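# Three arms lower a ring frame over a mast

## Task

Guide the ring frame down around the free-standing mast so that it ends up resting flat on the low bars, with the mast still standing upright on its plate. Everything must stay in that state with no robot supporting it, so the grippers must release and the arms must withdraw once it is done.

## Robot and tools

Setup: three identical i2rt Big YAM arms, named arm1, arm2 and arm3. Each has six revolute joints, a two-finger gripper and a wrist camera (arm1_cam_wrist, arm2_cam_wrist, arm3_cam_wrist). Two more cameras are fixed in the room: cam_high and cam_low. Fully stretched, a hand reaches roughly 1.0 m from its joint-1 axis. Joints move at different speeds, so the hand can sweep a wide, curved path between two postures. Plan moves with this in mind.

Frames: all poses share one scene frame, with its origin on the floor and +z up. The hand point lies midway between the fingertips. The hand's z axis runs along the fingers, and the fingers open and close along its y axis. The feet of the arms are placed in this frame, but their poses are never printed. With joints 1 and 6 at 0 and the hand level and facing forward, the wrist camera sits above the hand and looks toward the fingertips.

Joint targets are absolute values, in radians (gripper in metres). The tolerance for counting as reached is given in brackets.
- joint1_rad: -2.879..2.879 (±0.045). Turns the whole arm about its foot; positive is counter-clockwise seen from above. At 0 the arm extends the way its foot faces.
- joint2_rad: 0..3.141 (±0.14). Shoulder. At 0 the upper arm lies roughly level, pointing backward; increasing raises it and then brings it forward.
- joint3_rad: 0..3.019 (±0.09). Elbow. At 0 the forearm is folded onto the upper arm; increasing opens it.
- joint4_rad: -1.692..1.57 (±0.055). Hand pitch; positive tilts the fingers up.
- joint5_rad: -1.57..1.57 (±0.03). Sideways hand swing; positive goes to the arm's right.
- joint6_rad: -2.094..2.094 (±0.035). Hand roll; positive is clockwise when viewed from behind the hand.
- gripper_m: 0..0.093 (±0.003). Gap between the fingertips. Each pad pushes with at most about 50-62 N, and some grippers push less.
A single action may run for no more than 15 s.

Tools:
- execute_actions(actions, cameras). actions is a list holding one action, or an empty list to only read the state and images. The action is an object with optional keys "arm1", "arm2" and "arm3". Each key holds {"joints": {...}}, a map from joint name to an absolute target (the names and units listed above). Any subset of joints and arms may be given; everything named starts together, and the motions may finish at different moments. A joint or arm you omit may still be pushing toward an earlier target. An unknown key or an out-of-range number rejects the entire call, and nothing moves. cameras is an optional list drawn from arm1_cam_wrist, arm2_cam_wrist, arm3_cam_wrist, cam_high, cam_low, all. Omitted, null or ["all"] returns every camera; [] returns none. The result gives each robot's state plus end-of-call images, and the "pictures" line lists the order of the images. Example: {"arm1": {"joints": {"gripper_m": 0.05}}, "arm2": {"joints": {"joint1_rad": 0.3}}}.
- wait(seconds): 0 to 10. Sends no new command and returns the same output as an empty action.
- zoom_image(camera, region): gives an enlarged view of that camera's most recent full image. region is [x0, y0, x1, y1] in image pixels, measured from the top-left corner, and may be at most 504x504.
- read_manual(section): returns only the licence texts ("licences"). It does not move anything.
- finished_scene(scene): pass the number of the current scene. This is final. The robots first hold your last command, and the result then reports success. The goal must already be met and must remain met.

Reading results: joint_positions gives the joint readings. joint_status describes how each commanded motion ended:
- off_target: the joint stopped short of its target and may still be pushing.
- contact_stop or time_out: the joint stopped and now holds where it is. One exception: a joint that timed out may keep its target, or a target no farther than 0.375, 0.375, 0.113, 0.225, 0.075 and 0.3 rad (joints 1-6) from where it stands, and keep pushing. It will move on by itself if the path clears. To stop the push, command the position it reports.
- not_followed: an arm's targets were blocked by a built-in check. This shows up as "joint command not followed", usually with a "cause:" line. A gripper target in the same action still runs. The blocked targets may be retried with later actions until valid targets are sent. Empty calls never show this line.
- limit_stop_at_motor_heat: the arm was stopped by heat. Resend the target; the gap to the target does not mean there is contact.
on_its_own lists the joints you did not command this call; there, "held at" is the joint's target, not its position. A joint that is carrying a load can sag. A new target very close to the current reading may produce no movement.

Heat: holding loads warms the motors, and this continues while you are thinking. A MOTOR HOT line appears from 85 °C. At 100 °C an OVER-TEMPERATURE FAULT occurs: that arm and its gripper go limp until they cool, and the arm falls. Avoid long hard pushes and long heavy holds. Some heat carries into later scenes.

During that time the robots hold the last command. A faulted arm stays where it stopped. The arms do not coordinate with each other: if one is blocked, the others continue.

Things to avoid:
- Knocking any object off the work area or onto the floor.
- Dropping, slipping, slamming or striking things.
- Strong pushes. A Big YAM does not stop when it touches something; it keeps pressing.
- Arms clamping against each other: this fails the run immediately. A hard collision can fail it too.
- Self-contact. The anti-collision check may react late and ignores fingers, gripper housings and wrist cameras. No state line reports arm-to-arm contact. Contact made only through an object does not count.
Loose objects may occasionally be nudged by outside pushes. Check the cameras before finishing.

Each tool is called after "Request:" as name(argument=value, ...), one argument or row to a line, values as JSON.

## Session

Request:
execute_actions(
  actions=[],
)

Scene clock: 0.00 s.
Motor temperatures (°C, as the motors report them): arm1=[27 29 30 27 24 24] | arm2=[26 28 31 24 24 25] | arm3=[26 27 26 25 26 25]
arm1.joint_positions: joint1_rad=-0.119 joint2_rad=+0.562 joint3_rad=+1.349 joint4_rad=-1.433 joint5_rad=+0.176 joint6_rad=+0.035 gripper_m=+0.094
arm1.joint_status: not commanded
arm1.hand: x=+1.2459 y=+0.0490 z=+1.3063 quat_wxyz=(+0.090, -0.890, +0.093, +0.437) (m; scene frame)
arm2.joint_positions: joint1_rad=-0.343 joint2_rad=+0.554 joint3_rad=+1.370 joint4_rad=-1.341 joint5_rad=-0.147 joint6_rad=+0.151 gripper_m=+0.094
arm2.joint_status: not commanded
arm2.hand: x=-0.6560 y=+1.0603 z=+1.3605 quat_wxyz=(-0.441, -0.572, -0.647, +0.244) (m; scene frame)
arm3.joint_positions: joint1_rad=+0.136 joint2_rad=+0.561 joint3_rad=+1.440 joint4_rad=-1.392 joint5_rad=-0.168 joint6_rad=-0.201 gripper_m=+0.094
arm3.joint_status: not commanded
arm3.hand: x=-0.6775 y=-1.0618 z=+1.3938 quat_wxyz=(-0.411, +0.578, -0.641, -0.293) (m; scene frame)
pictures: arm1_cam_wrist, arm2_cam_wrist, arm3_cam_wrist, cam_high, cam_low
Images, in order (width x height): arm1_cam_wrist 504x504, arm2_cam_wrist 504x504, arm3_cam_wrist 504x504, cam_high 672x504, cam_low 672x504.

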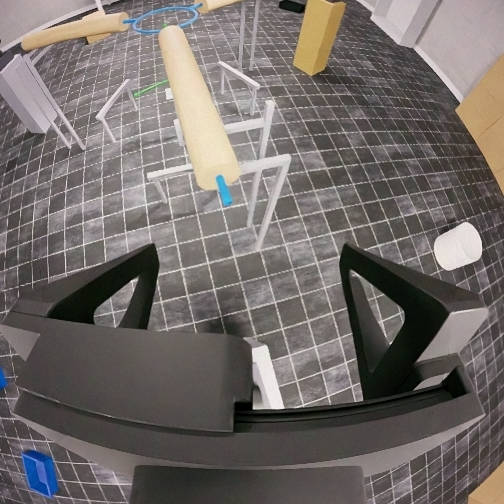

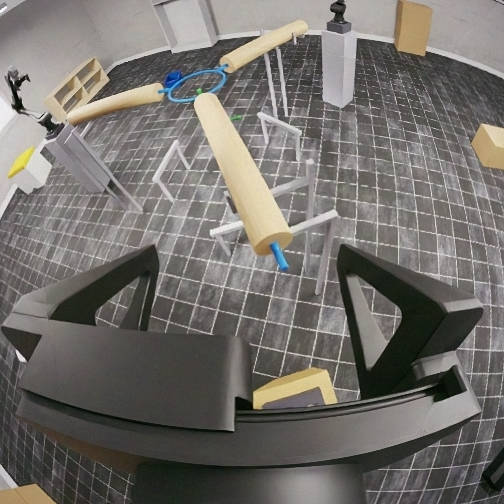

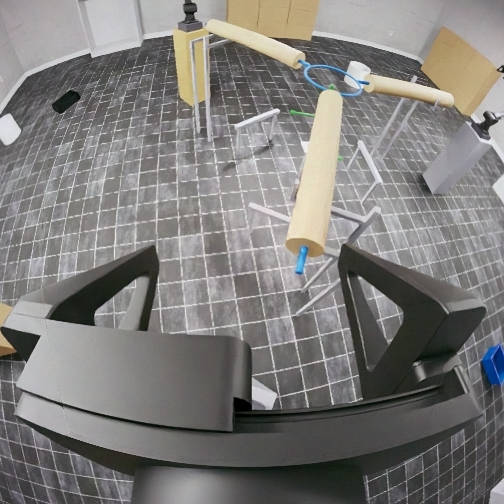

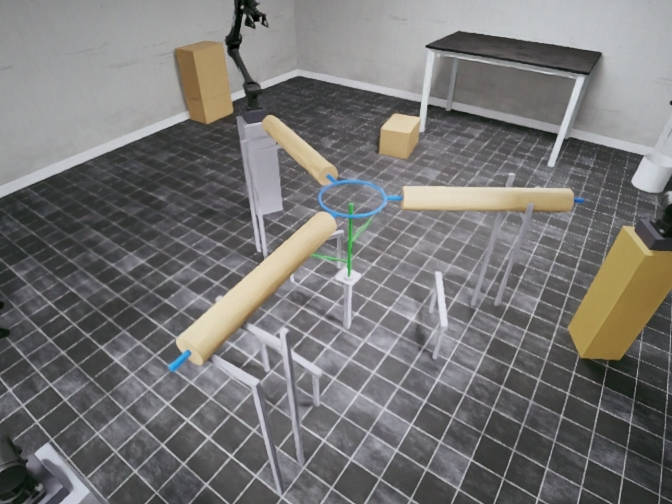

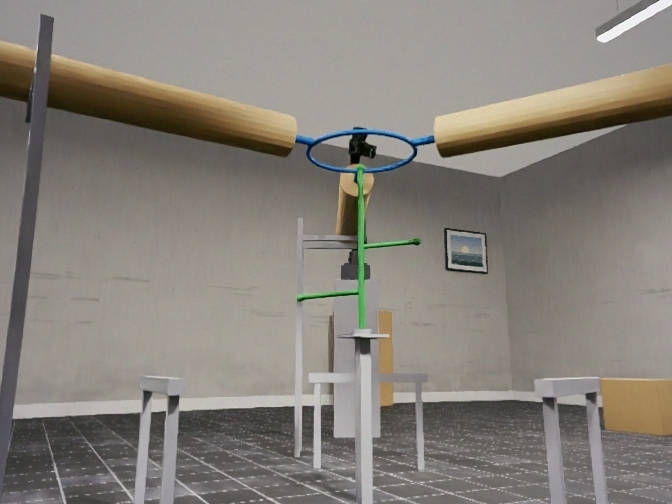

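Mirrored layout; same viewing pose for comparison.

Request:
execute_actions(
  actions=[
    {"arm1":{"joints":{"joint1_rad":0,"joint2_rad":1.2,"joint3_rad":1.5,"joint4_rad":-1.5,"joint5_rad":0,"joint6_rad":0}},"arm2":{"joints":{"joint1_rad":0,"joint2_rad":1.2,"joint3_rad":1.5,"joint4_rad":-1.5,"joint5_rad":0,"joint6_rad":0}},"arm3":{"joints":{"joint1_rad":0,"joint2_rad":1.2,"joint3_rad":1.5,"joint4_rad":-1.5,"joint5_rad":0,"joint6_rad":0}}},
  ],
)

Request:
zoom_image(
  camera="cam_high",
  region=[280,170,420,300],
)

Scene clock: 9.37 s.
Motor temperatures (°C, as the motors report them): arm1=[27 29 31 27 24 24] | arm2=[26 28 33 24 24 25] | arm3=[26 27 27 25 26 25]
arm1.joint_positions: joint1_rad=-0.005 joint2_rad=+1.219 joint3_rad=+1.484 joint4_rad=-1.493 joint5_rad=+0.002 joint6_rad=+0.010 gripper_m=+0.094
arm1.joint_status: all done
arm1.hand: x=+1.0393 y=-0.0093 z=+1.1679 quat_wxyz=(-0.003, -0.986, -0.008, +0.165) (m; scene frame)
arm2.joint_positions: joint1_rad=-0.012 joint2_rad=+1.215 joint3_rad=+1.477 joint4_rad=-1.489 joint5_rad=-0.004 joint6_rad=+0.012 gripper_m=+0.094
arm2.joint_status: all done
arm2.hand: x=-0.5213 y=+0.9058 z=+1.1933 quat_wxyz=(-0.146, -0.501, -0.848, +0.091) (m; scene frame)
arm3.joint_positions: joint1_rad=+0.007 joint2_rad=+1.205 joint3_rad=+1.473 joint4_rad=-1.494 joint5_rad=-0.003 joint6_rad=-0.008 gripper_m=+0.094
arm3.joint_status: all done
arm3.hand: x=-0.5222 y=-0.9072 z=+1.2072 quat_wxyz=(-0.148, +0.492, -0.854, -0.080) (m; scene frame)
pictures: arm1_cam_wrist, arm2_cam_wrist, arm3_cam_wrist, cam_high, cam_low
Images, in order (width x height): arm1_cam_wrist 504x504, arm2_cam_wrist 504x504, arm3_cam_wrist 504x504, cam_high 672x504, cam_low 672x504.

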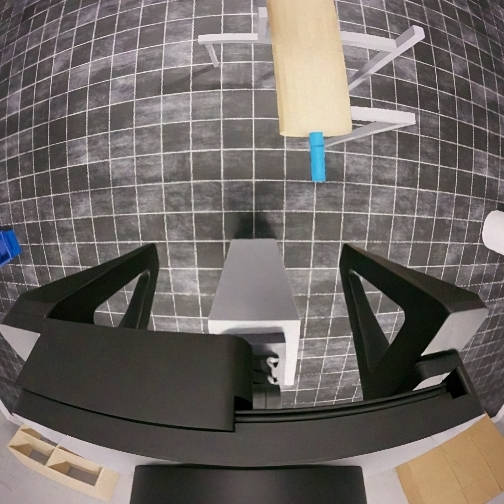

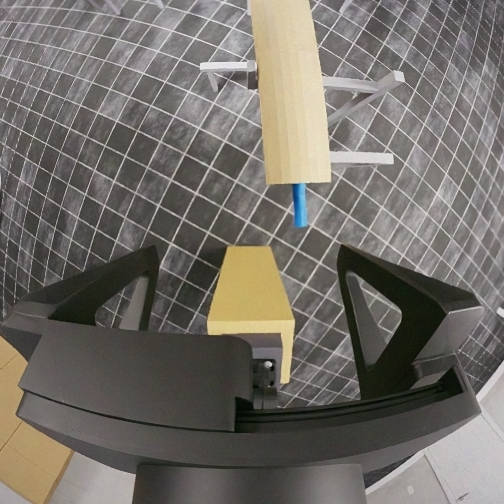

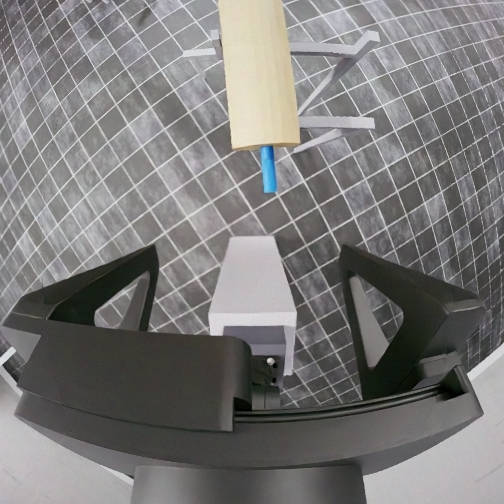

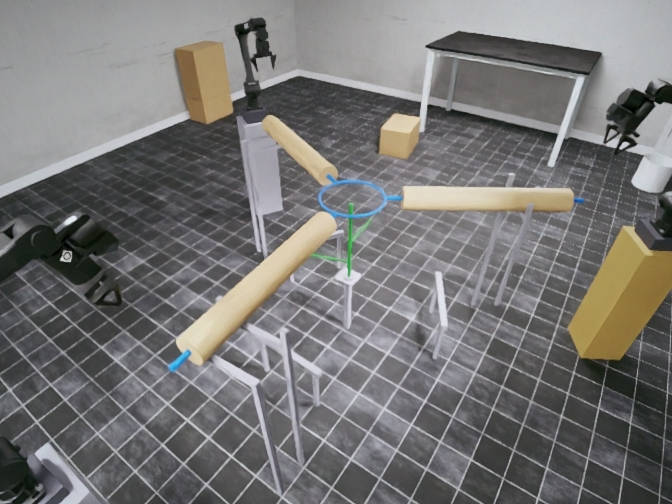

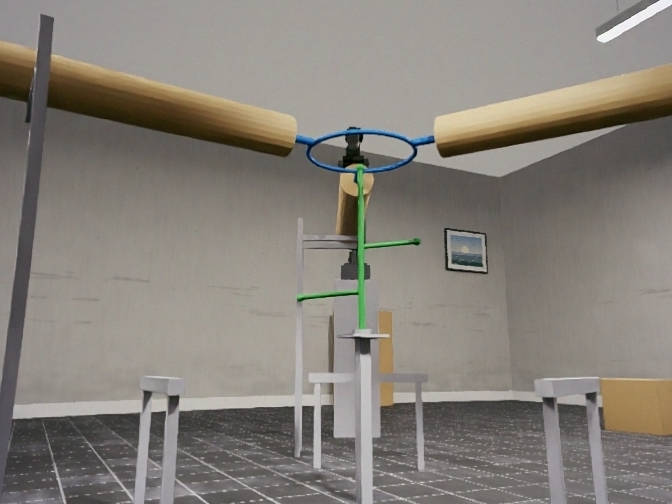

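Region (280, 170, 420, 300) of cam_high's 672x504 image, scaled by 3.600, with more detail than that image has; it fills the top 468 rows of this view, and the rest is white.

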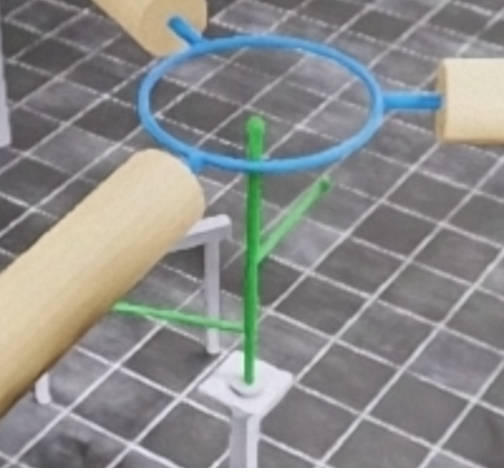

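Request:
execute_actions(
  actions=[
    {"arm1":{"joints":{"joint1_rad":-0.218,"joint2_rad":1.44,"joint3_rad":1.15,"joint4_rad":-1.04,"joint6_rad":-0.27}},"arm2":{"joints":{"joint1_rad":-0.207,"joint2_rad":1.28,"joint3_rad":0.905,"joint4_rad":-0.98,"joint6_rad":-0.29}},"arm3":{"joints":{"joint1_rad":-0.072,"joint2_rad":1.395,"joint3_rad":1.0,"joint4_rad":-0.95,"joint6_rad":-0.17}}},
  ],
  cameras=["arm1_cam_wrist","arm2_cam_wrist","arm3_cam_wrist"],
)

Scene clock: 22.63 s.
Motor temperatures (°C, as the motors report them): arm1=[27 29 33 27 24 24] | arm2=[26 28 35 24 24 25] | arm3=[26 28 30 25 26 25]
arm1.joint_positions: joint1_rad=-0.227 joint2_rad=+1.465 joint3_rad=+1.129 joint4_rad=-1.053 joint5_rad=+0.001 joint6_rad=-0.260 gripper_m=+0.094
arm1.joint_status: all done
arm1.hand: x=+1.0025 y=+0.0889 z=+0.9358 quat_wxyz=(+0.019, -0.996, -0.033, +0.082) (m; scene frame)
arm2.joint_positions: joint1_rad=-0.211 joint2_rad=+1.288 joint3_rad=+0.908 joint4_rad=-0.997 joint5_rad=-0.001 joint6_rad=-0.278 gripper_m=+0.094
arm2.joint_status: all done
arm2.hand: x=-0.6060 y=+0.8918 z=+0.9484 quat_wxyz=(-0.066, -0.468, -0.878, +0.074) (m; scene frame)
arm3.joint_positions: joint1_rad=-0.071 joint2_rad=+1.407 joint3_rad=+0.997 joint4_rad=-0.961 joint5_rad=-0.002 joint6_rad=-0.163 gripper_m=+0.094
arm3.joint_status: all done
arm3.hand: x=-0.4799 y=-0.9063 z=+0.9514 quat_wxyz=(-0.091, +0.529, -0.843, -0.034) (m; scene frame)
pictures: arm1_cam_wrist, arm2_cam_wrist, arm3_cam_wrist
Images, in order (width x height): arm1_cam_wrist 504x504, arm2_cam_wrist 504x504, arm3_cam_wrist 504x504.

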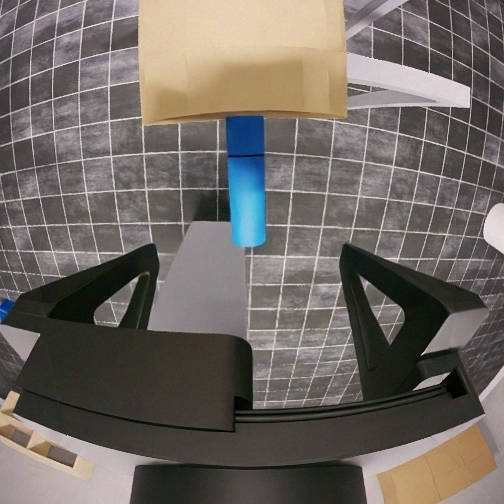

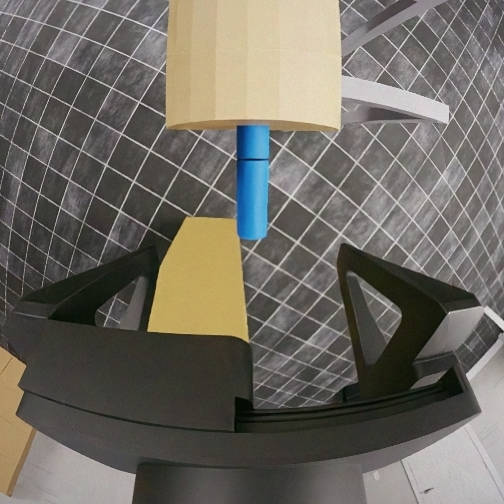

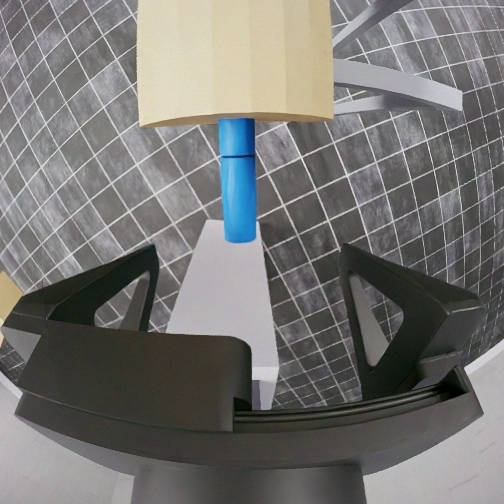

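Request:
execute_actions(
  actions=[
    {"arm1":{"joints":{"joint1_rad":-0.202,"joint2_rad":1.52,"joint3_rad":1.063,"joint4_rad":-0.847,"joint6_rad":-0.29}},"arm2":{"joints":{"joint2_rad":1.35,"joint3_rad":0.815,"joint4_rad":-0.75,"joint6_rad":-0.3}},"arm3":{"joints":{"joint1_rad":-0.043,"joint2_rad":1.458,"joint3_rad":0.922,"joint4_rad":-0.75,"joint6_rad":-0.18}}},
  ],
  cameras=["arm1_cam_wrist","arm2_cam_wrist","arm3_cam_wrist"],
)

Request:
execute_actions(
  actions=[
    {"arm1":{"joints":{"gripper_m":0}},"arm2":{"joints":{"gripper_m":0}},"arm3":{"joints":{"gripper_m":0}}},
  ],
  cameras=["arm1_cam_wrist","arm2_cam_wrist","arm3_cam_wrist"],
)

Scene clock: 34.07 s.
Motor temperatures (°C, as the motors report them): arm1=[27 30 34 27 24 24] | arm2=[26 29 35 24 24 25] | arm3=[26 28 30 25 26 25]
arm1.joint_positions: joint1_rad=-0.209 joint2_rad=+1.510 joint3_rad=+1.060 joint4_rad=-0.860 joint5_rad=+0.001 joint6_rad=-0.280 gripper_m=+0.094
arm1.joint_status: all done
arm1.hand: x=+0.9823 y=+0.0840 z=+0.8981 quat_wxyz=(+0.028, -0.991, -0.051, +0.121) (m; scene frame)
arm2.joint_positions: joint1_rad=-0.211 joint2_rad=+1.354 joint3_rad=+0.813 joint4_rad=-0.768 joint5_rad=-0.001 joint6_rad=-0.289 gripper_m=+0.094
arm2.joint_status: all done
arm2.hand: x=-0.6023 y=+0.8778 z=+0.8989 quat_wxyz=(-0.090, -0.461, -0.877, +0.098) (m; scene frame)
arm3.joint_positions: joint1_rad=-0.052 joint2_rad=+1.462 joint3_rad=+0.920 joint4_rad=-0.762 joint5_rad=-0.002 joint6_rad=-0.172 gripper_m=+0.094
arm3.joint_status: all done
arm3.hand: x=-0.4785 y=-0.8906 z=+0.9093 quat_wxyz=(-0.122, +0.539, -0.832, -0.048) (m; scene frame)
pictures: arm1_cam_wrist, arm2_cam_wrist, arm3_cam_wrist
Images, in order (width x height): arm1_cam_wrist 504x504, arm2_cam_wrist 504x504, arm3_cam_wrist 504x504.

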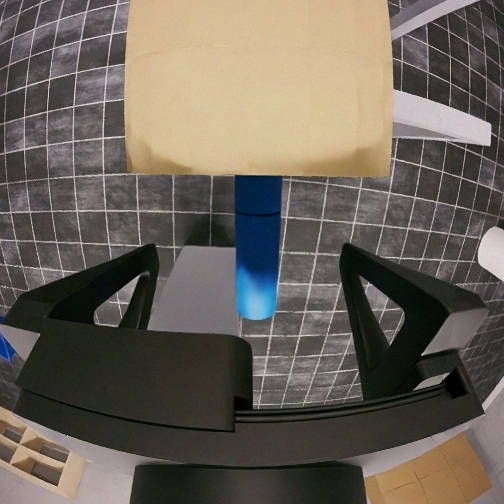

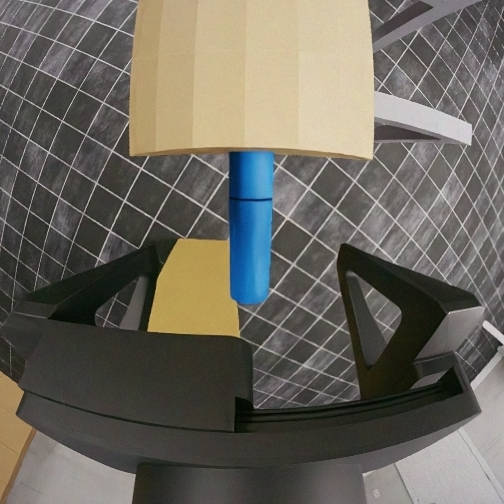

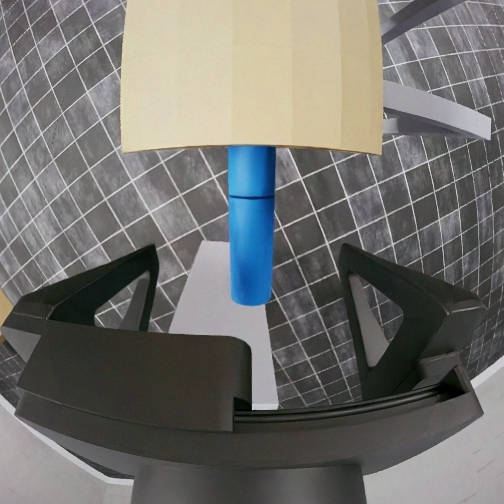

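Scene clock: 34.80 s.
Motor temperatures (°C, as the motors report them): arm1=[27 30 34 27 24 24] | arm2=[26 29 35 24 24 25] | arm3=[26 28 30 25 26 25]
arm1.joint_positions: joint1_rad=-0.209 joint2_rad=+1.510 joint3_rad=+1.060 joint4_rad=-0.858 joint5_rad=+0.005 joint6_rad=-0.281 gripper_m=+0.018
arm1.joint_status: gripper_m off_target (ended at +0.018, target +0.000)
arm1.hand: x=+0.9819 y=+0.0851 z=+0.8983 quat_wxyz=(+0.031, -0.991, -0.051, +0.121) (m; scene frame)
arm2.joint_positions: joint1_rad=-0.211 joint2_rad=+1.354 joint3_rad=+0.813 joint4_rad=-0.766 joint5_rad=-0.002 joint6_rad=-0.289 gripper_m=+0.018
arm2.joint_status: gripper_m off_target (ended at +0.018, target +0.000)
arm2.hand: x=-0.6019 y=+0.8776 z=+0.8990 quat_wxyz=(-0.091, -0.461, -0.877, +0.098) (m; scene frame)
arm3.joint_positions: joint1_rad=-0.052 joint2_rad=+1.462 joint3_rad=+0.920 joint4_rad=-0.761 joint5_rad=-0.001 joint6_rad=-0.173 gripper_m=+0.018
arm3.joint_status: gripper_m off_target (ended at +0.018, target +0.000)
arm3.hand: x=-0.4784 y=-0.8905 z=+0.9093 quat_wxyz=(-0.122, +0.539, -0.832, -0.047) (m; scene frame)
pictures: arm1_cam_wrist, arm2_cam_wrist, arm3_cam_wrist
Images, in order (width x height): arm1_cam_wrist 504x504, arm2_cam_wrist 504x504, arm3_cam_wrist 504x504.

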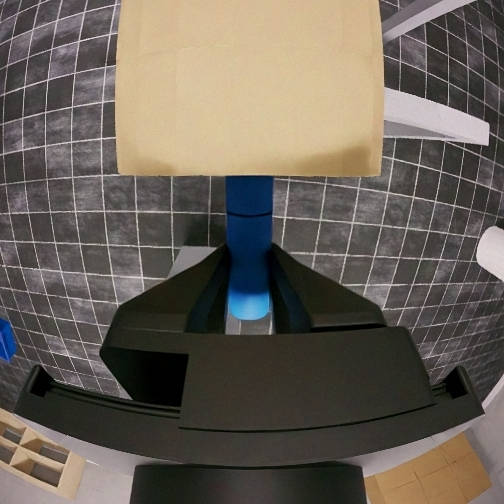

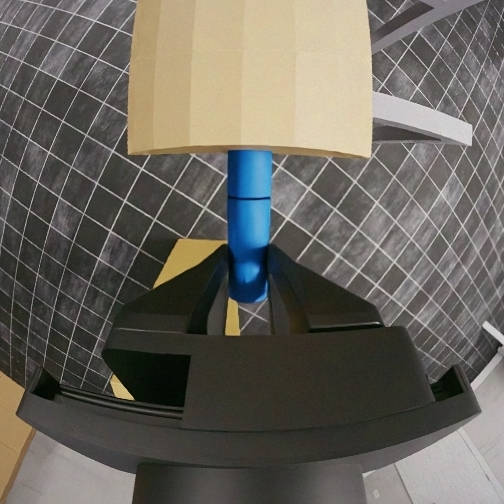

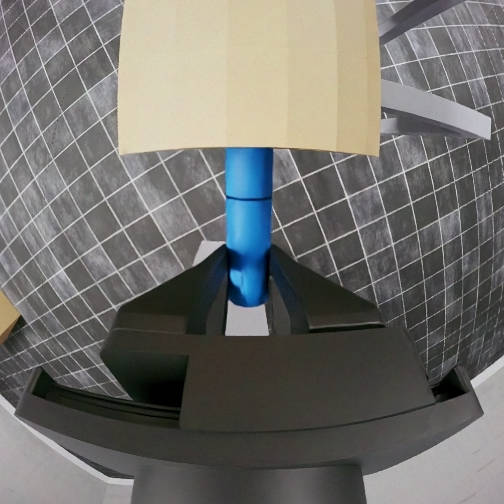

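Request:
execute_actions(
  actions=[
    {"arm1":{"joints":{"gripper_m":0.04,"joint1_rad":-0.225,"joint3_rad":1.04,"joint4_rad":-0.825}},"arm2":{"joints":{"gripper_m":0.04,"joint2_rad":1.39,"joint3_rad":0.79,"joint4_rad":-0.68}},"arm3":{"joints":{"gripper_m":0.04,"joint2_rad":1.49,"joint3_rad":0.9,"joint4_rad":-0.685}}},
  ],
  cameras=[],
)

Request:
execute_actions(
  actions=[
    {"arm1":{"joints":{"gripper_m":0}},"arm2":{"joints":{"gripper_m":0}},"arm3":{"joints":{"gripper_m":0}}},
  ],
  cameras=["arm1_cam_wrist","arm2_cam_wrist","arm3_cam_wrist"],
)

Scene clock: 43.43 s.
Motor temperatures (°C, as the motors report them): arm1=[27 30 34 27 24 24] | arm2=[26 29 34 24 24 25] | arm3=[26 28 30 25 26 25]
arm1.joint_positions: joint1_rad=-0.215 joint2_rad=+1.510 joint3_rad=+1.040 joint4_rad=-0.839 joint5_rad=+0.002 joint6_rad=-0.281 gripper_m=+0.040
arm1.joint_status: all done
arm1.hand: x=+0.9858 y=+0.0866 z=+0.8916 quat_wxyz=(+0.030, -0.991, -0.049, +0.121) (m; scene frame)
arm2.joint_positions: joint1_rad=-0.211 joint2_rad=+1.381 joint3_rad=+0.797 joint4_rad=-0.698 joint5_rad=-0.002 joint6_rad=-0.289 gripper_m=+0.040
arm2.joint_status: all done
arm2.hand: x=-0.5997 y=+0.8701 z=+0.8871 quat_wxyz=(-0.100, -0.460, -0.876, +0.107) (m; scene frame)
arm3.joint_positions: joint1_rad=-0.052 joint2_rad=+1.481 joint3_rad=+0.906 joint4_rad=-0.697 joint5_rad=-0.001 joint6_rad=-0.173 gripper_m=+0.040
arm3.joint_status: all done
arm3.hand: x=-0.4737 y=-0.8837 z=+0.9004 quat_wxyz=(-0.137, +0.538, -0.830, -0.054) (m; scene frame)
pictures: none
No camera images: the call's "cameras" was empty. Leave "cameras" out to get every camera's image.

Scene clock: 44.00 s.
Motor temperatures (°C, as the motors report them): arm1=[27 30 34 27 24 24] | arm2=[26 29 34 24 24 25] | arm3=[26 28 30 25 26 25]
arm1.joint_positions: joint1_rad=-0.216 joint2_rad=+1.510 joint3_rad=+1.040 joint4_rad=-0.837 joint5_rad=+0.002 joint6_rad=-0.282 gripper_m=+0.018
arm1.joint_status: gripper_m off_target (ended at +0.019, target +0.000)
arm1.hand: x=+0.9854 y=+0.0869 z=+0.8917 quat_wxyz=(+0.030, -0.991, -0.049, +0.122) (m; scene frame)
arm2.joint_positions: joint1_rad=-0.211 joint2_rad=+1.382 joint3_rad=+0.797 joint4_rad=-0.696 joint5_rad=-0.003 joint6_rad=-0.289 gripper_m=+0.019
arm2.joint_status: gripper_m off_target (ended at +0.019, target +0.000)
arm2.hand: x=-0.5995 y=+0.8698 z=+0.8869 quat_wxyz=(-0.101, -0.460, -0.876, +0.107) (m; scene frame)
arm3.joint_positions: joint1_rad=-0.052 joint2_rad=+1.481 joint3_rad=+0.905 joint4_rad=-0.696 joint5_rad=-0.001 joint6_rad=-0.173 gripper_m=+0.019
arm3.joint_status: gripper_m off_target (ended at +0.019, target +0.000)
arm3.hand: x=-0.4739 y=-0.8839 z=+0.9000 quat_wxyz=(-0.137, +0.538, -0.830, -0.054) (m; scene frame)
pictures: arm1_cam_wrist, arm2_cam_wrist, arm3_cam_wrist
Images, in order (width x height): arm1_cam_wrist 504x504, arm2_cam_wrist 504x504, arm3_cam_wrist 504x504.

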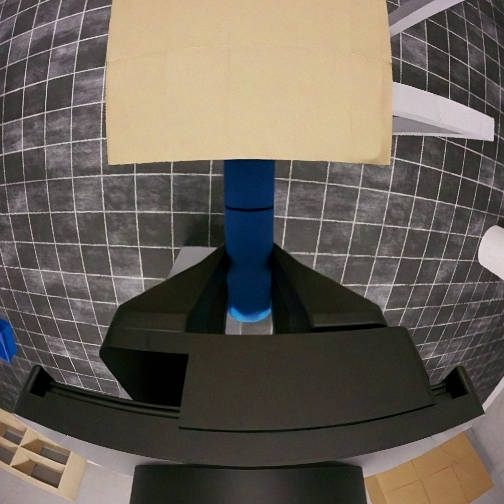

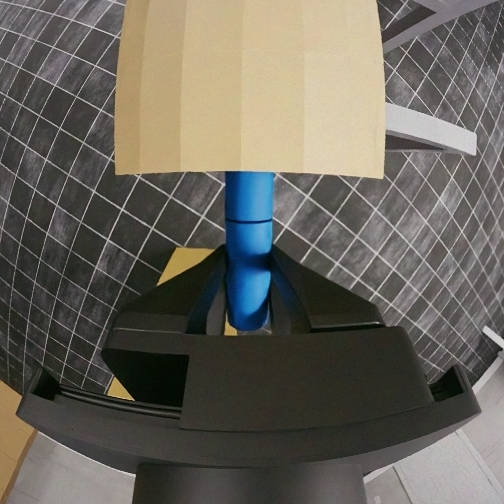

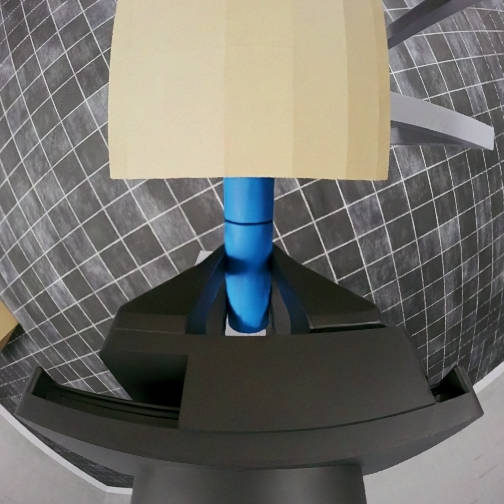

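Request:
execute_actions(
  actions=[
    {"arm1":{"joints":{"joint2_rad":1.392,"joint3_rad":1.29,"joint4_rad":-1.14}},"arm2":{"joints":{"joint2_rad":1.22,"joint3_rad":1.035,"joint4_rad":-1.03}},"arm3":{"joints":{"joint2_rad":1.333,"joint3_rad":1.135,"joint4_rad":-1.012}}},
  ],
  cameras=["cam_low"],
)

Request:
execute_actions(
  actions=[
    {"arm1":{"joints":{"joint1_rad":0.04,"joint2_rad":1.36,"joint3_rad":1.26,"joint6_rad":0.08}},"arm2":{"joints":{"joint1_rad":0.08,"joint2_rad":1.18,"joint3_rad":0.99,"joint6_rad":0.108}},"arm3":{"joints":{"joint1_rad":0.21,"joint2_rad":1.345,"joint3_rad":1.15,"joint6_rad":0.197}}},
  ],
  cameras=[],
)

Request:
execute_actions(
  actions=[
    {"arm1":{"joints":{"joint1_rad":0.28,"joint2_rad":1.465,"joint3_rad":1.365,"joint4_rad":-1.13,"joint6_rad":0.435}},"arm2":{"joints":{"joint1_rad":0.36,"joint2_rad":1.28,"joint3_rad":1.09,"joint4_rad":-1.01,"joint6_rad":0.505}},"arm3":{"joints":{"joint1_rad":0.445,"joint2_rad":1.445,"joint3_rad":1.27,"joint4_rad":-1.005,"joint6_rad":0.55}}},
  ],
)

Scene clock: 66.43 s.
Motor temperatures (°C, as the motors report them): arm1=[27 30 34 27 24 24] | arm2=[26 28 35 24 24 25] | arm3=[26 28 30 25 26 25]
arm1.joint_positions: joint1_rad=-0.218 joint2_rad=+1.413 joint3_rad=+1.237 joint4_rad=-1.128 joint5_rad=+0.001 joint6_rad=-0.284 gripper_m=+0.018
arm1.joint_status: all done
arm1.hand: x=+0.9855 y=+0.0879 z=+1.0001 quat_wxyz=(+0.030, -0.991, -0.049, +0.123) (m; scene frame)
arm2.joint_positions: joint1_rad=-0.211 joint2_rad=+1.239 joint3_rad=+0.971 joint4_rad=-1.001 joint5_rad=-0.001 joint6_rad=-0.289 gripper_m=+0.019
arm2.joint_status: all done
arm2.hand: x=-0.5990 y=+0.8727 z=+0.9931 quat_wxyz=(-0.104, -0.460, -0.875, +0.112) (m; scene frame)
arm3.joint_positions: joint1_rad=-0.047 joint2_rad=+1.348 joint3_rad=+1.074 joint4_rad=-0.994 joint5_rad=-0.004 joint6_rad=-0.168 gripper_m=+0.019
arm3.joint_status: all done
arm3.hand: x=-0.4781 y=-0.8836 z=+1.0063 quat_wxyz=(-0.138, +0.538, -0.830, -0.056) (m; scene frame)
pictures: cam_low
Images, in order (width x height): cam_low 672x504.

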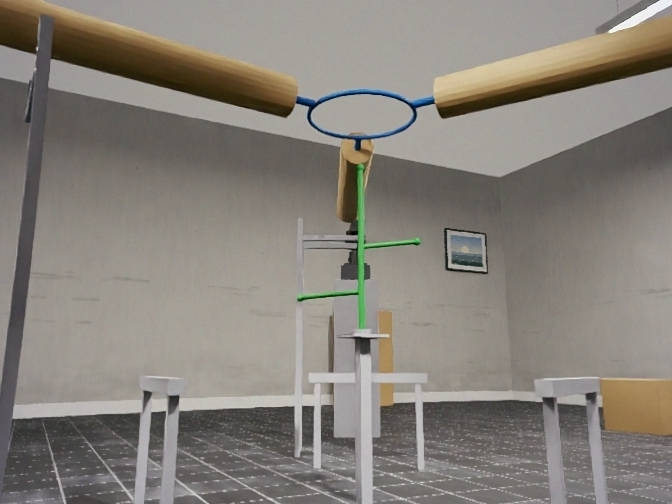

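Scene clock: 67.47 s.
Motor temperatures (°C, as the motors report them): arm1=[27 30 34 27 24 24] | arm2=[26 29 35 24 24 25] | arm3=[26 28 30 25 26 25]
arm1.joint_positions: joint1_rad=+0.035 joint2_rad=+1.412 joint3_rad=+1.237 joint4_rad=-1.151 joint5_rad=+0.020 joint6_rad=+0.069 gripper_m=+0.018
arm1.joint_status: all done
arm1.hand: x=+0.9838 y=-0.0272 z=+0.9991 quat_wxyz=(+0.000, -0.993, +0.002, +0.116) (m; scene frame)
arm2.joint_positions: joint1_rad=+0.053 joint2_rad=+1.221 joint3_rad=+0.971 joint4_rad=-1.028 joint5_rad=+0.027 joint6_rad=+0.088 gripper_m=+0.019
arm2.joint_status: all done
arm2.hand: x=-0.5105 y=+0.9218 z=+0.9964 quat_wxyz=(-0.122, -0.510, -0.847, +0.084) (m; scene frame)
arm3.joint_positions: joint1_rad=+0.210 joint2_rad=+1.355 joint3_rad=+1.075 joint4_rad=-1.004 joint5_rad=+0.017 joint6_rad=+0.195 gripper_m=+0.019
arm3.joint_status: all done
arm3.hand: x=-0.5776 y=-0.8358 z=+1.0019 quat_wxyz=(-0.113, +0.493, -0.859, -0.082) (m; scene frame)
pictures: none
No camera images: the call's "cameras" was empty. Leave "cameras" out to get every camera's image.

Scene clock: 68.53 s.
Motor temperatures (°C, as the motors report them): arm1=[27 30 34 27 24 24] | arm2=[26 29 35 24 24 25] | arm3=[26 28 30 25 26 25]
arm1.joint_positions: joint1_rad=+0.262 joint2_rad=+1.480 joint3_rad=+1.295 joint4_rad=-1.133 joint5_rad=+0.025 joint6_rad=+0.413 gripper_m=+0.018
arm1.joint_status: all done
arm1.hand: x=+0.9752 y=-0.1377 z=+0.9951 quat_wxyz=(-0.033, -0.991, +0.061, +0.117) (m; scene frame)
arm2.joint_positions: joint1_rad=+0.329 joint2_rad=+1.306 joint3_rad=+1.022 joint4_rad=-1.000 joint5_rad=+0.031 joint6_rad=+0.483 gripper_m=+0.019
arm2.joint_status: all done
arm2.hand: x=-0.4071 y=+0.9737 z=+0.9855 quat_wxyz=(-0.137, -0.560, -0.816, +0.039) (m; scene frame)
arm3.joint_positions: joint1_rad=+0.441 joint2_rad=+1.482 joint3_rad=+1.198 joint4_rad=-1.001 joint5_rad=+0.018 joint6_rad=+0.543 gripper_m=+0.019
arm3.joint_status: all done
arm3.hand: x=-0.6720 y=-0.7651 z=+0.9984 quat_wxyz=(-0.084, +0.441, -0.887, -0.111) (m; scene frame)
pictures: arm1_cam_wrist, arm2_cam_wrist, arm3_cam_wrist, cam_high, cam_low
Images, in order (width x height): arm1_cam_wrist 504x504, arm2_cam_wrist 504x504, arm3_cam_wrist 504x504, cam_high 672x504, cam_low 672x504.

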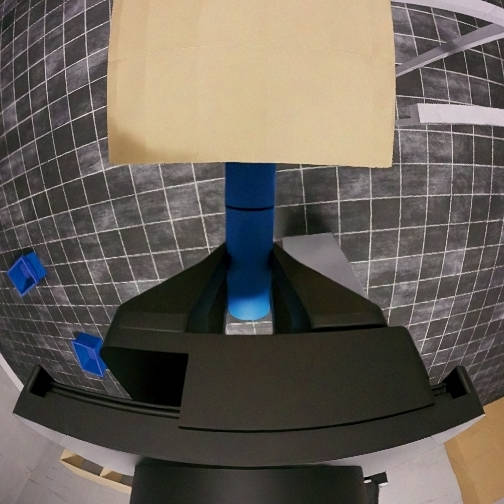

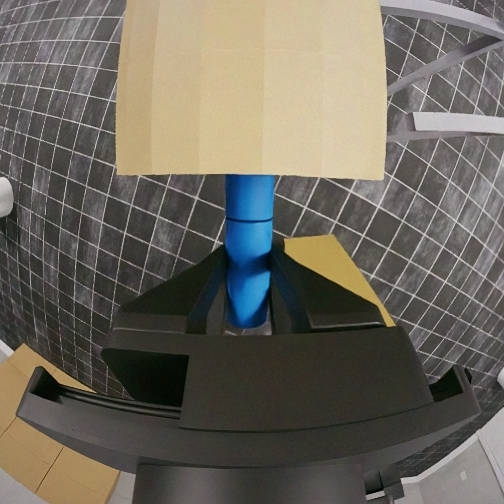

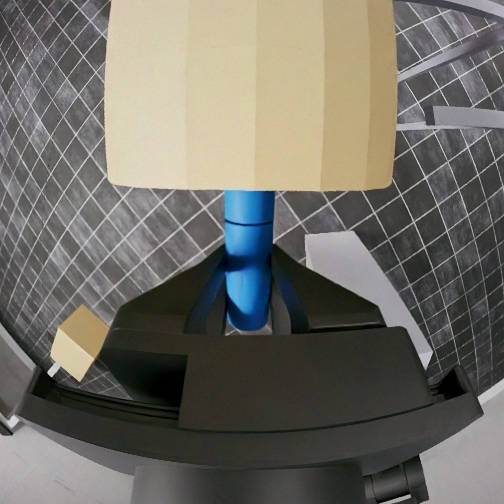

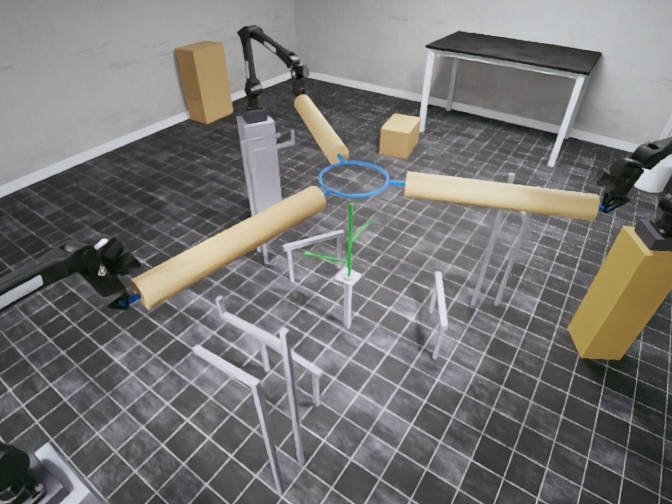

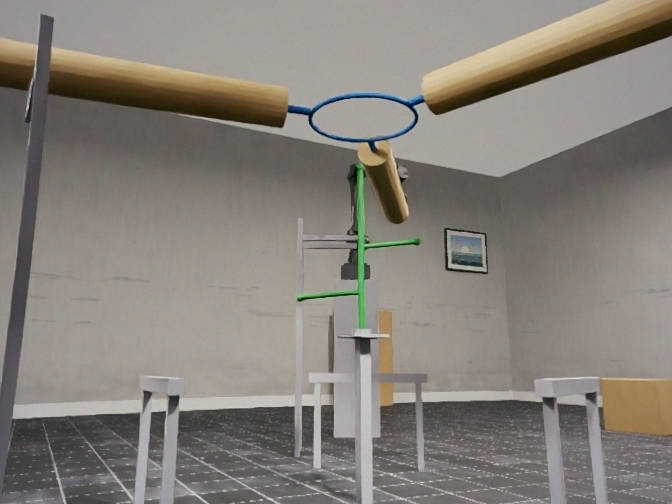

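Request:
execute_actions(
  actions=[
    {"arm1":{"joints":{"joint2_rad":1.592,"joint3_rad":1.075,"joint4_rad":-0.72}},"arm2":{"joints":{"joint1_rad":0.37,"joint2_rad":1.46,"joint3_rad":0.815,"joint4_rad":-0.55}},"arm3":{"joints":{"joint2_rad":1.61,"joint3_rad":1.005,"joint4_rad":-0.585}}},
  ],
  cameras=["cam_high"],
)

Request:
execute_actions(
  actions=[
    {"arm1":{"joints":{"joint2_rad":1.82,"joint3_rad":0.975,"joint4_rad":-0.402}},"arm2":{"joints":{"joint2_rad":1.765,"joint3_rad":0.735,"joint4_rad":-0.175}},"arm3":{"joints":{"joint2_rad":1.868,"joint3_rad":0.935,"joint4_rad":-0.264}}},
  ],
  cameras=["cam_low"],
)

Request:
execute_actions(
  actions=[
    {"arm1":{"joints":{"joint1_rad":0.228,"joint2_rad":1.995,"joint3_rad":1.27,"joint4_rad":-0.51,"joint6_rad":0.39}},"arm2":{"joints":{"joint1_rad":0.188,"joint2_rad":1.71,"joint3_rad":0.575,"joint4_rad":-0.07,"joint6_rad":0.332}},"arm3":{"joints":{"joint1_rad":0.61,"joint2_rad":1.89,"joint3_rad":0.91,"joint4_rad":-0.228,"joint6_rad":0.72}}},
  ],
  cameras=["cam_low","cam_high"],
)

Request:
zoom_image(
  camera="cam_high",
  region=[280,180,420,310],
)

Scene clock: 87.97 s.
Motor temperatures (°C, as the motors report them): arm1=[27 30 39 27 25 24] | arm2=[26 29 39 24 25 25] | arm3=[26 29 34 25 27 25]
arm1.joint_positions: joint1_rad=+0.270 joint2_rad=+1.631 joint3_rad=+1.059 joint4_rad=-0.749 joint5_rad=+0.017 joint6_rad=+0.427 gripper_m=+0.018
arm1.joint_status: all done
arm1.hand: x=+0.9763 y=-0.1438 z=+0.8492 quat_wxyz=(-0.037, -0.991, +0.063, +0.113) (m; scene frame)
arm2.joint_positions: joint1_rad=+0.347 joint2_rad=+1.503 joint3_rad=+0.809 joint4_rad=-0.578 joint5_rad=+0.025 joint6_rad=+0.507 gripper_m=+0.019
arm2.joint_status: all done
arm2.hand: x=-0.3987 y=+0.9753 z=+0.8482 quat_wxyz=(-0.144, -0.562, -0.814, +0.034) (m; scene frame)
arm3.joint_positions: joint1_rad=+0.445 joint2_rad=+1.663 joint3_rad=+1.003 joint4_rad=-0.600 joint5_rad=+0.015 joint6_rad=+0.556 gripper_m=+0.019
arm3.joint_status: all done
arm3.hand: x=-0.6730 y=-0.7570 z=+0.8601 quat_wxyz=(-0.088, +0.437, -0.887, -0.122) (m; scene frame)
pictures: cam_high
Images, in order (width x height): cam_high 672x504.

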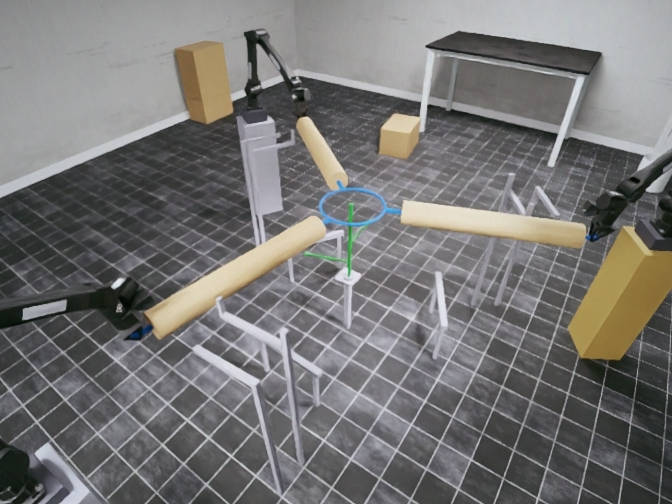

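Scene clock: 89.07 s.
Motor temperatures (°C, as the motors report them): arm1=[27 30 38 27 25 24] | arm2=[26 29 39 24 25 25] | arm3=[26 29 34 25 27 25]
arm1.joint_positions: joint1_rad=+0.270 joint2_rad=+1.854 joint3_rad=+0.963 joint4_rad=-0.423 joint5_rad=+0.012 joint6_rad=+0.429 gripper_m=+0.018
arm1.joint_status: all done
arm1.hand: x=+0.9771 y=-0.1454 z=+0.7296 quat_wxyz=(-0.041, -0.990, +0.064, +0.115) (m; scene frame)
arm2.joint_positions: joint1_rad=+0.347 joint2_rad=+1.798 joint3_rad=+0.732 joint4_rad=-0.203 joint5_rad=+0.018 joint6_rad=+0.513 gripper_m=+0.019
arm2.joint_status: all done
arm2.hand: x=-0.3987 y=+0.9744 z=+0.7298 quat_wxyz=(-0.146, -0.564, -0.812, +0.030) (m; scene frame)
arm3.joint_positions: joint1_rad=+0.444 joint2_rad=+1.914 joint3_rad=+0.937 joint4_rad=-0.275 joint5_rad=+0.014 joint6_rad=+0.560 gripper_m=+0.019
arm3.joint_status: all done
arm3.hand: x=-0.6719 y=-0.7554 z=+0.7412 quat_wxyz=(-0.090, +0.434, -0.887, -0.126) (m; scene frame)
pictures: cam_low
Images, in order (width x height): cam_low 672x504.

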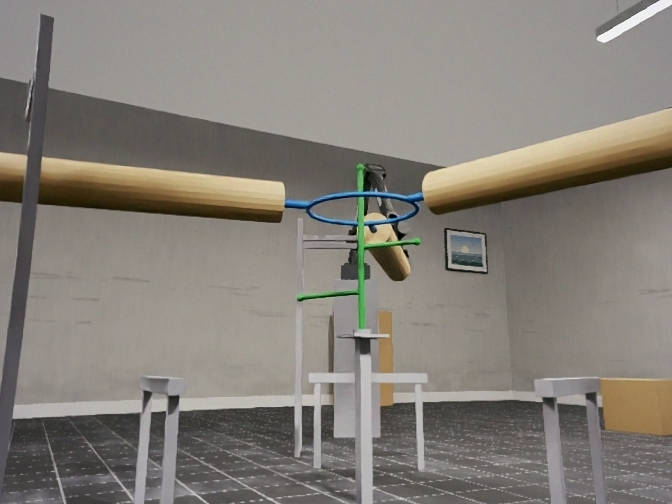

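Scene clock: 90.10 s.
Motor temperatures (°C, as the motors report them): arm1=[27 30 38 27 25 24] | arm2=[26 29 38 24 25 25] | arm3=[26 29 34 25 27 25]
arm1.joint_positions: joint1_rad=+0.227 joint2_rad=+2.010 joint3_rad=+1.212 joint4_rad=-0.511 joint5_rad=+0.006 joint6_rad=+0.388 gripper_m=+0.018
arm1.joint_status: all done
arm1.hand: x=+0.8952 y=-0.1464 z=+0.7216 quat_wxyz=(-0.040, -0.990, +0.064, +0.118) (m; scene frame)
arm2.joint_positions: joint1_rad=+0.184 joint2_rad=+1.751 joint3_rad=+0.568 joint4_rad=-0.092 joint5_rad=+0.000 joint6_rad=+0.354 gripper_m=+0.019
arm2.joint_status: all done
arm2.hand: x=-0.4847 y=+0.9714 z=+0.7176 quat_wxyz=(-0.139, -0.565, -0.812, +0.045) (m; scene frame)
arm3.joint_positions: joint1_rad=+0.612 joint2_rad=+1.914 joint3_rad=+0.909 joint4_rad=-0.240 joint5_rad=+0.022 joint6_rad=+0.725 gripper_m=+0.019
arm3.joint_status: all done
arm3.hand: x=-0.7544 y=-0.7607 z=+0.7357 quat_wxyz=(-0.072, +0.435, -0.887, -0.141) (m; scene frame)
pictures: cam_high, cam_low
Images, in order (width x height): cam_high 672x504, cam_low 672x504.

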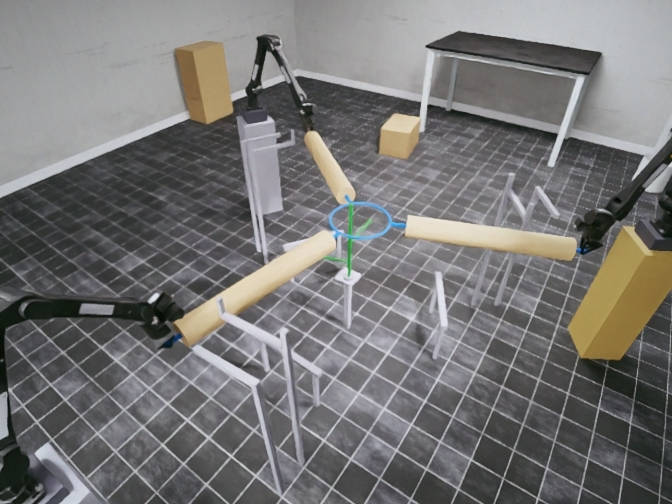

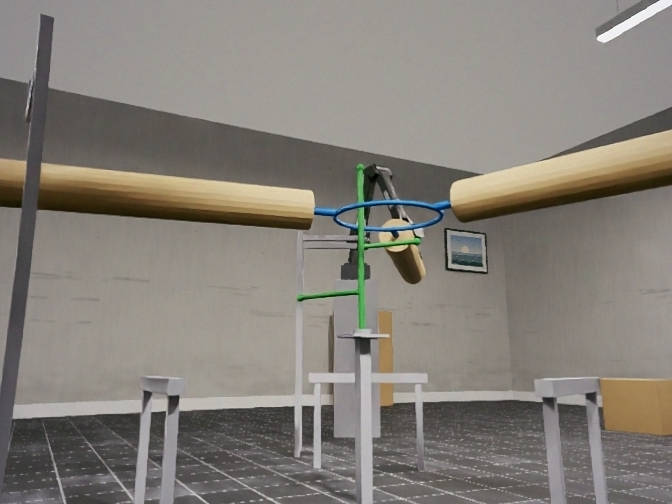

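Region (280, 180, 420, 310) of cam_high's 672x504 image, scaled by 3.600, with more detail than that image has; it fills the top 468 rows of this view, and the rest is white.

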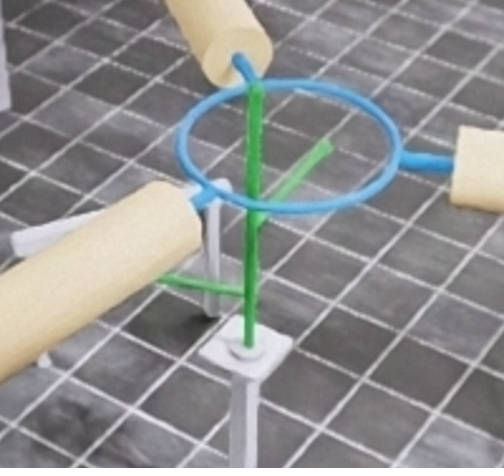

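Request:
execute_actions(
  actions=[
    {"arm1":{"joints":{"joint2_rad":2.15,"joint3_rad":1.27,"joint4_rad":-0.35}},"arm2":{"joints":{"joint2_rad":2.005,"joint3_rad":0.615,"joint4_rad":0.178}},"arm3":{"joints":{"joint2_rad":2.085,"joint3_rad":0.94,"joint4_rad":-0.052}}},
  ],
  cameras=["cam_low"],
)

Request:
execute_actions(
  actions=[
    {"arm1":{"joints":{"joint2_rad":2.32,"joint3_rad":1.305,"joint4_rad":-0.222}},"arm2":{"joints":{"joint2_rad":2.275,"joint3_rad":0.693,"joint4_rad":0.37}},"arm3":{"joints":{"joint2_rad":2.295,"joint3_rad":1.0,"joint4_rad":0.093}}},
  ],
  cameras=["cam_low","cam_high"],
)

Scene clock: 106.40 s.
Motor temperatures (°C, as the motors report them): arm1=[27 31 38 27 24 24] | arm2=[26 29 35 24 25 25] | arm3=[26 29 31 25 27 25]
arm1.joint_positions: joint1_rad=+0.232 joint2_rad=+2.182 joint3_rad=+1.220 joint4_rad=-0.360 joint5_rad=+0.007 joint6_rad=+0.389 gripper_m=+0.018
arm1.joint_status: all done
arm1.hand: x=+0.8976 y=-0.1487 z=+0.6386 quat_wxyz=(-0.037, -0.991, +0.062, +0.113) (m; scene frame)
arm2.joint_positions: joint1_rad=+0.184 joint2_rad=+2.021 joint3_rad=+0.595 joint4_rad=+0.155 joint5_rad=+0.002 joint6_rad=+0.352 gripper_m=+0.019
arm2.joint_status: all done
arm2.hand: x=-0.4840 y=+0.9683 z=+0.6445 quat_wxyz=(-0.141, -0.564, -0.812, +0.046) (m; scene frame)
arm3.joint_positions: joint1_rad=+0.605 joint2_rad=+2.113 joint3_rad=+0.921 joint4_rad=-0.057 joint5_rad=+0.017 joint6_rad=+0.722 gripper_m=+0.019
arm3.joint_status: all done
arm3.hand: x=-0.7512 y=-0.7640 z=+0.6581 quat_wxyz=(-0.069, +0.434, -0.888, -0.139) (m; scene frame)
pictures: cam_low
Images, in order (width x height): cam_low 672x504.

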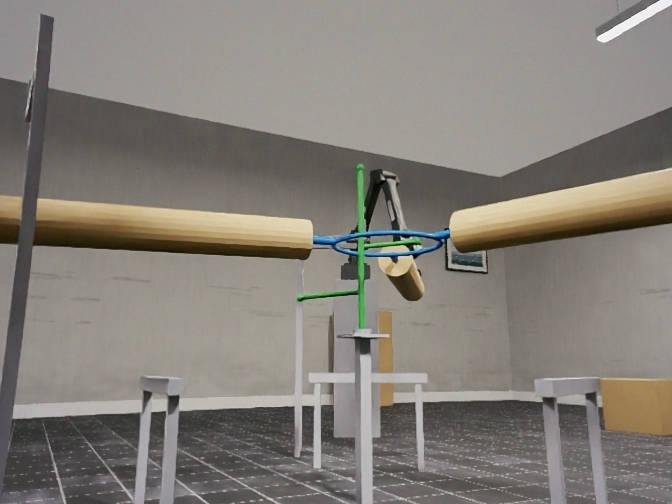

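Scene clock: 107.33 s.
Motor temperatures (°C, as the motors report them): arm1=[27 31 38 27 24 24] | arm2=[26 29 35 24 25 25] | arm3=[26 29 31 25 27 25]
arm1.joint_positions: joint1_rad=+0.232 joint2_rad=+2.350 joint3_rad=+1.262 joint4_rad=-0.235 joint5_rad=+0.003 joint6_rad=+0.389 gripper_m=+0.018
arm1.joint_status: all done
arm1.hand: x=+0.8983 y=-0.1496 z=+0.5641 quat_wxyz=(-0.039, -0.991, +0.062, +0.112) (m; scene frame)
arm2.joint_positions: joint1_rad=+0.184 joint2_rad=+2.297 joint3_rad=+0.679 joint4_rad=+0.340 joint5_rad=+0.000 joint6_rad=+0.352 gripper_m=+0.019
arm2.joint_status: all done
arm2.hand: x=-0.4838 y=+0.9666 z=+0.5673 quat_wxyz=(-0.138, -0.564, -0.813, +0.045) (m; scene frame)
arm3.joint_positions: joint1_rad=+0.604 joint2_rad=+2.326 joint3_rad=+0.986 joint4_rad=+0.084 joint5_rad=+0.017 joint6_rad=+0.722 gripper_m=+0.019
arm3.joint_status: all done
arm3.hand: x=-0.7505 y=-0.7642 z=+0.5808 quat_wxyz=(-0.068, +0.433, -0.888, -0.136) (m; scene frame)
pictures: cam_high, cam_low
Images, in order (width x height): cam_high 672x504, cam_low 672x504.

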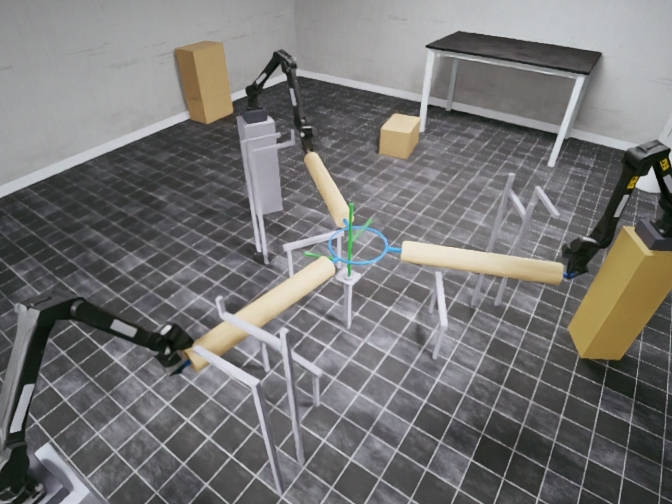

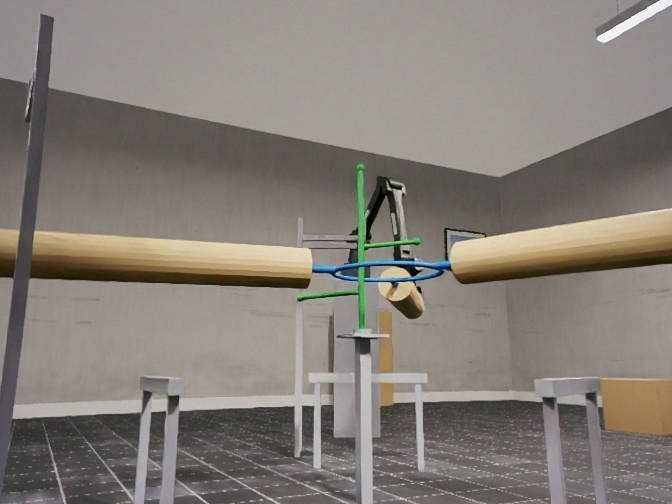

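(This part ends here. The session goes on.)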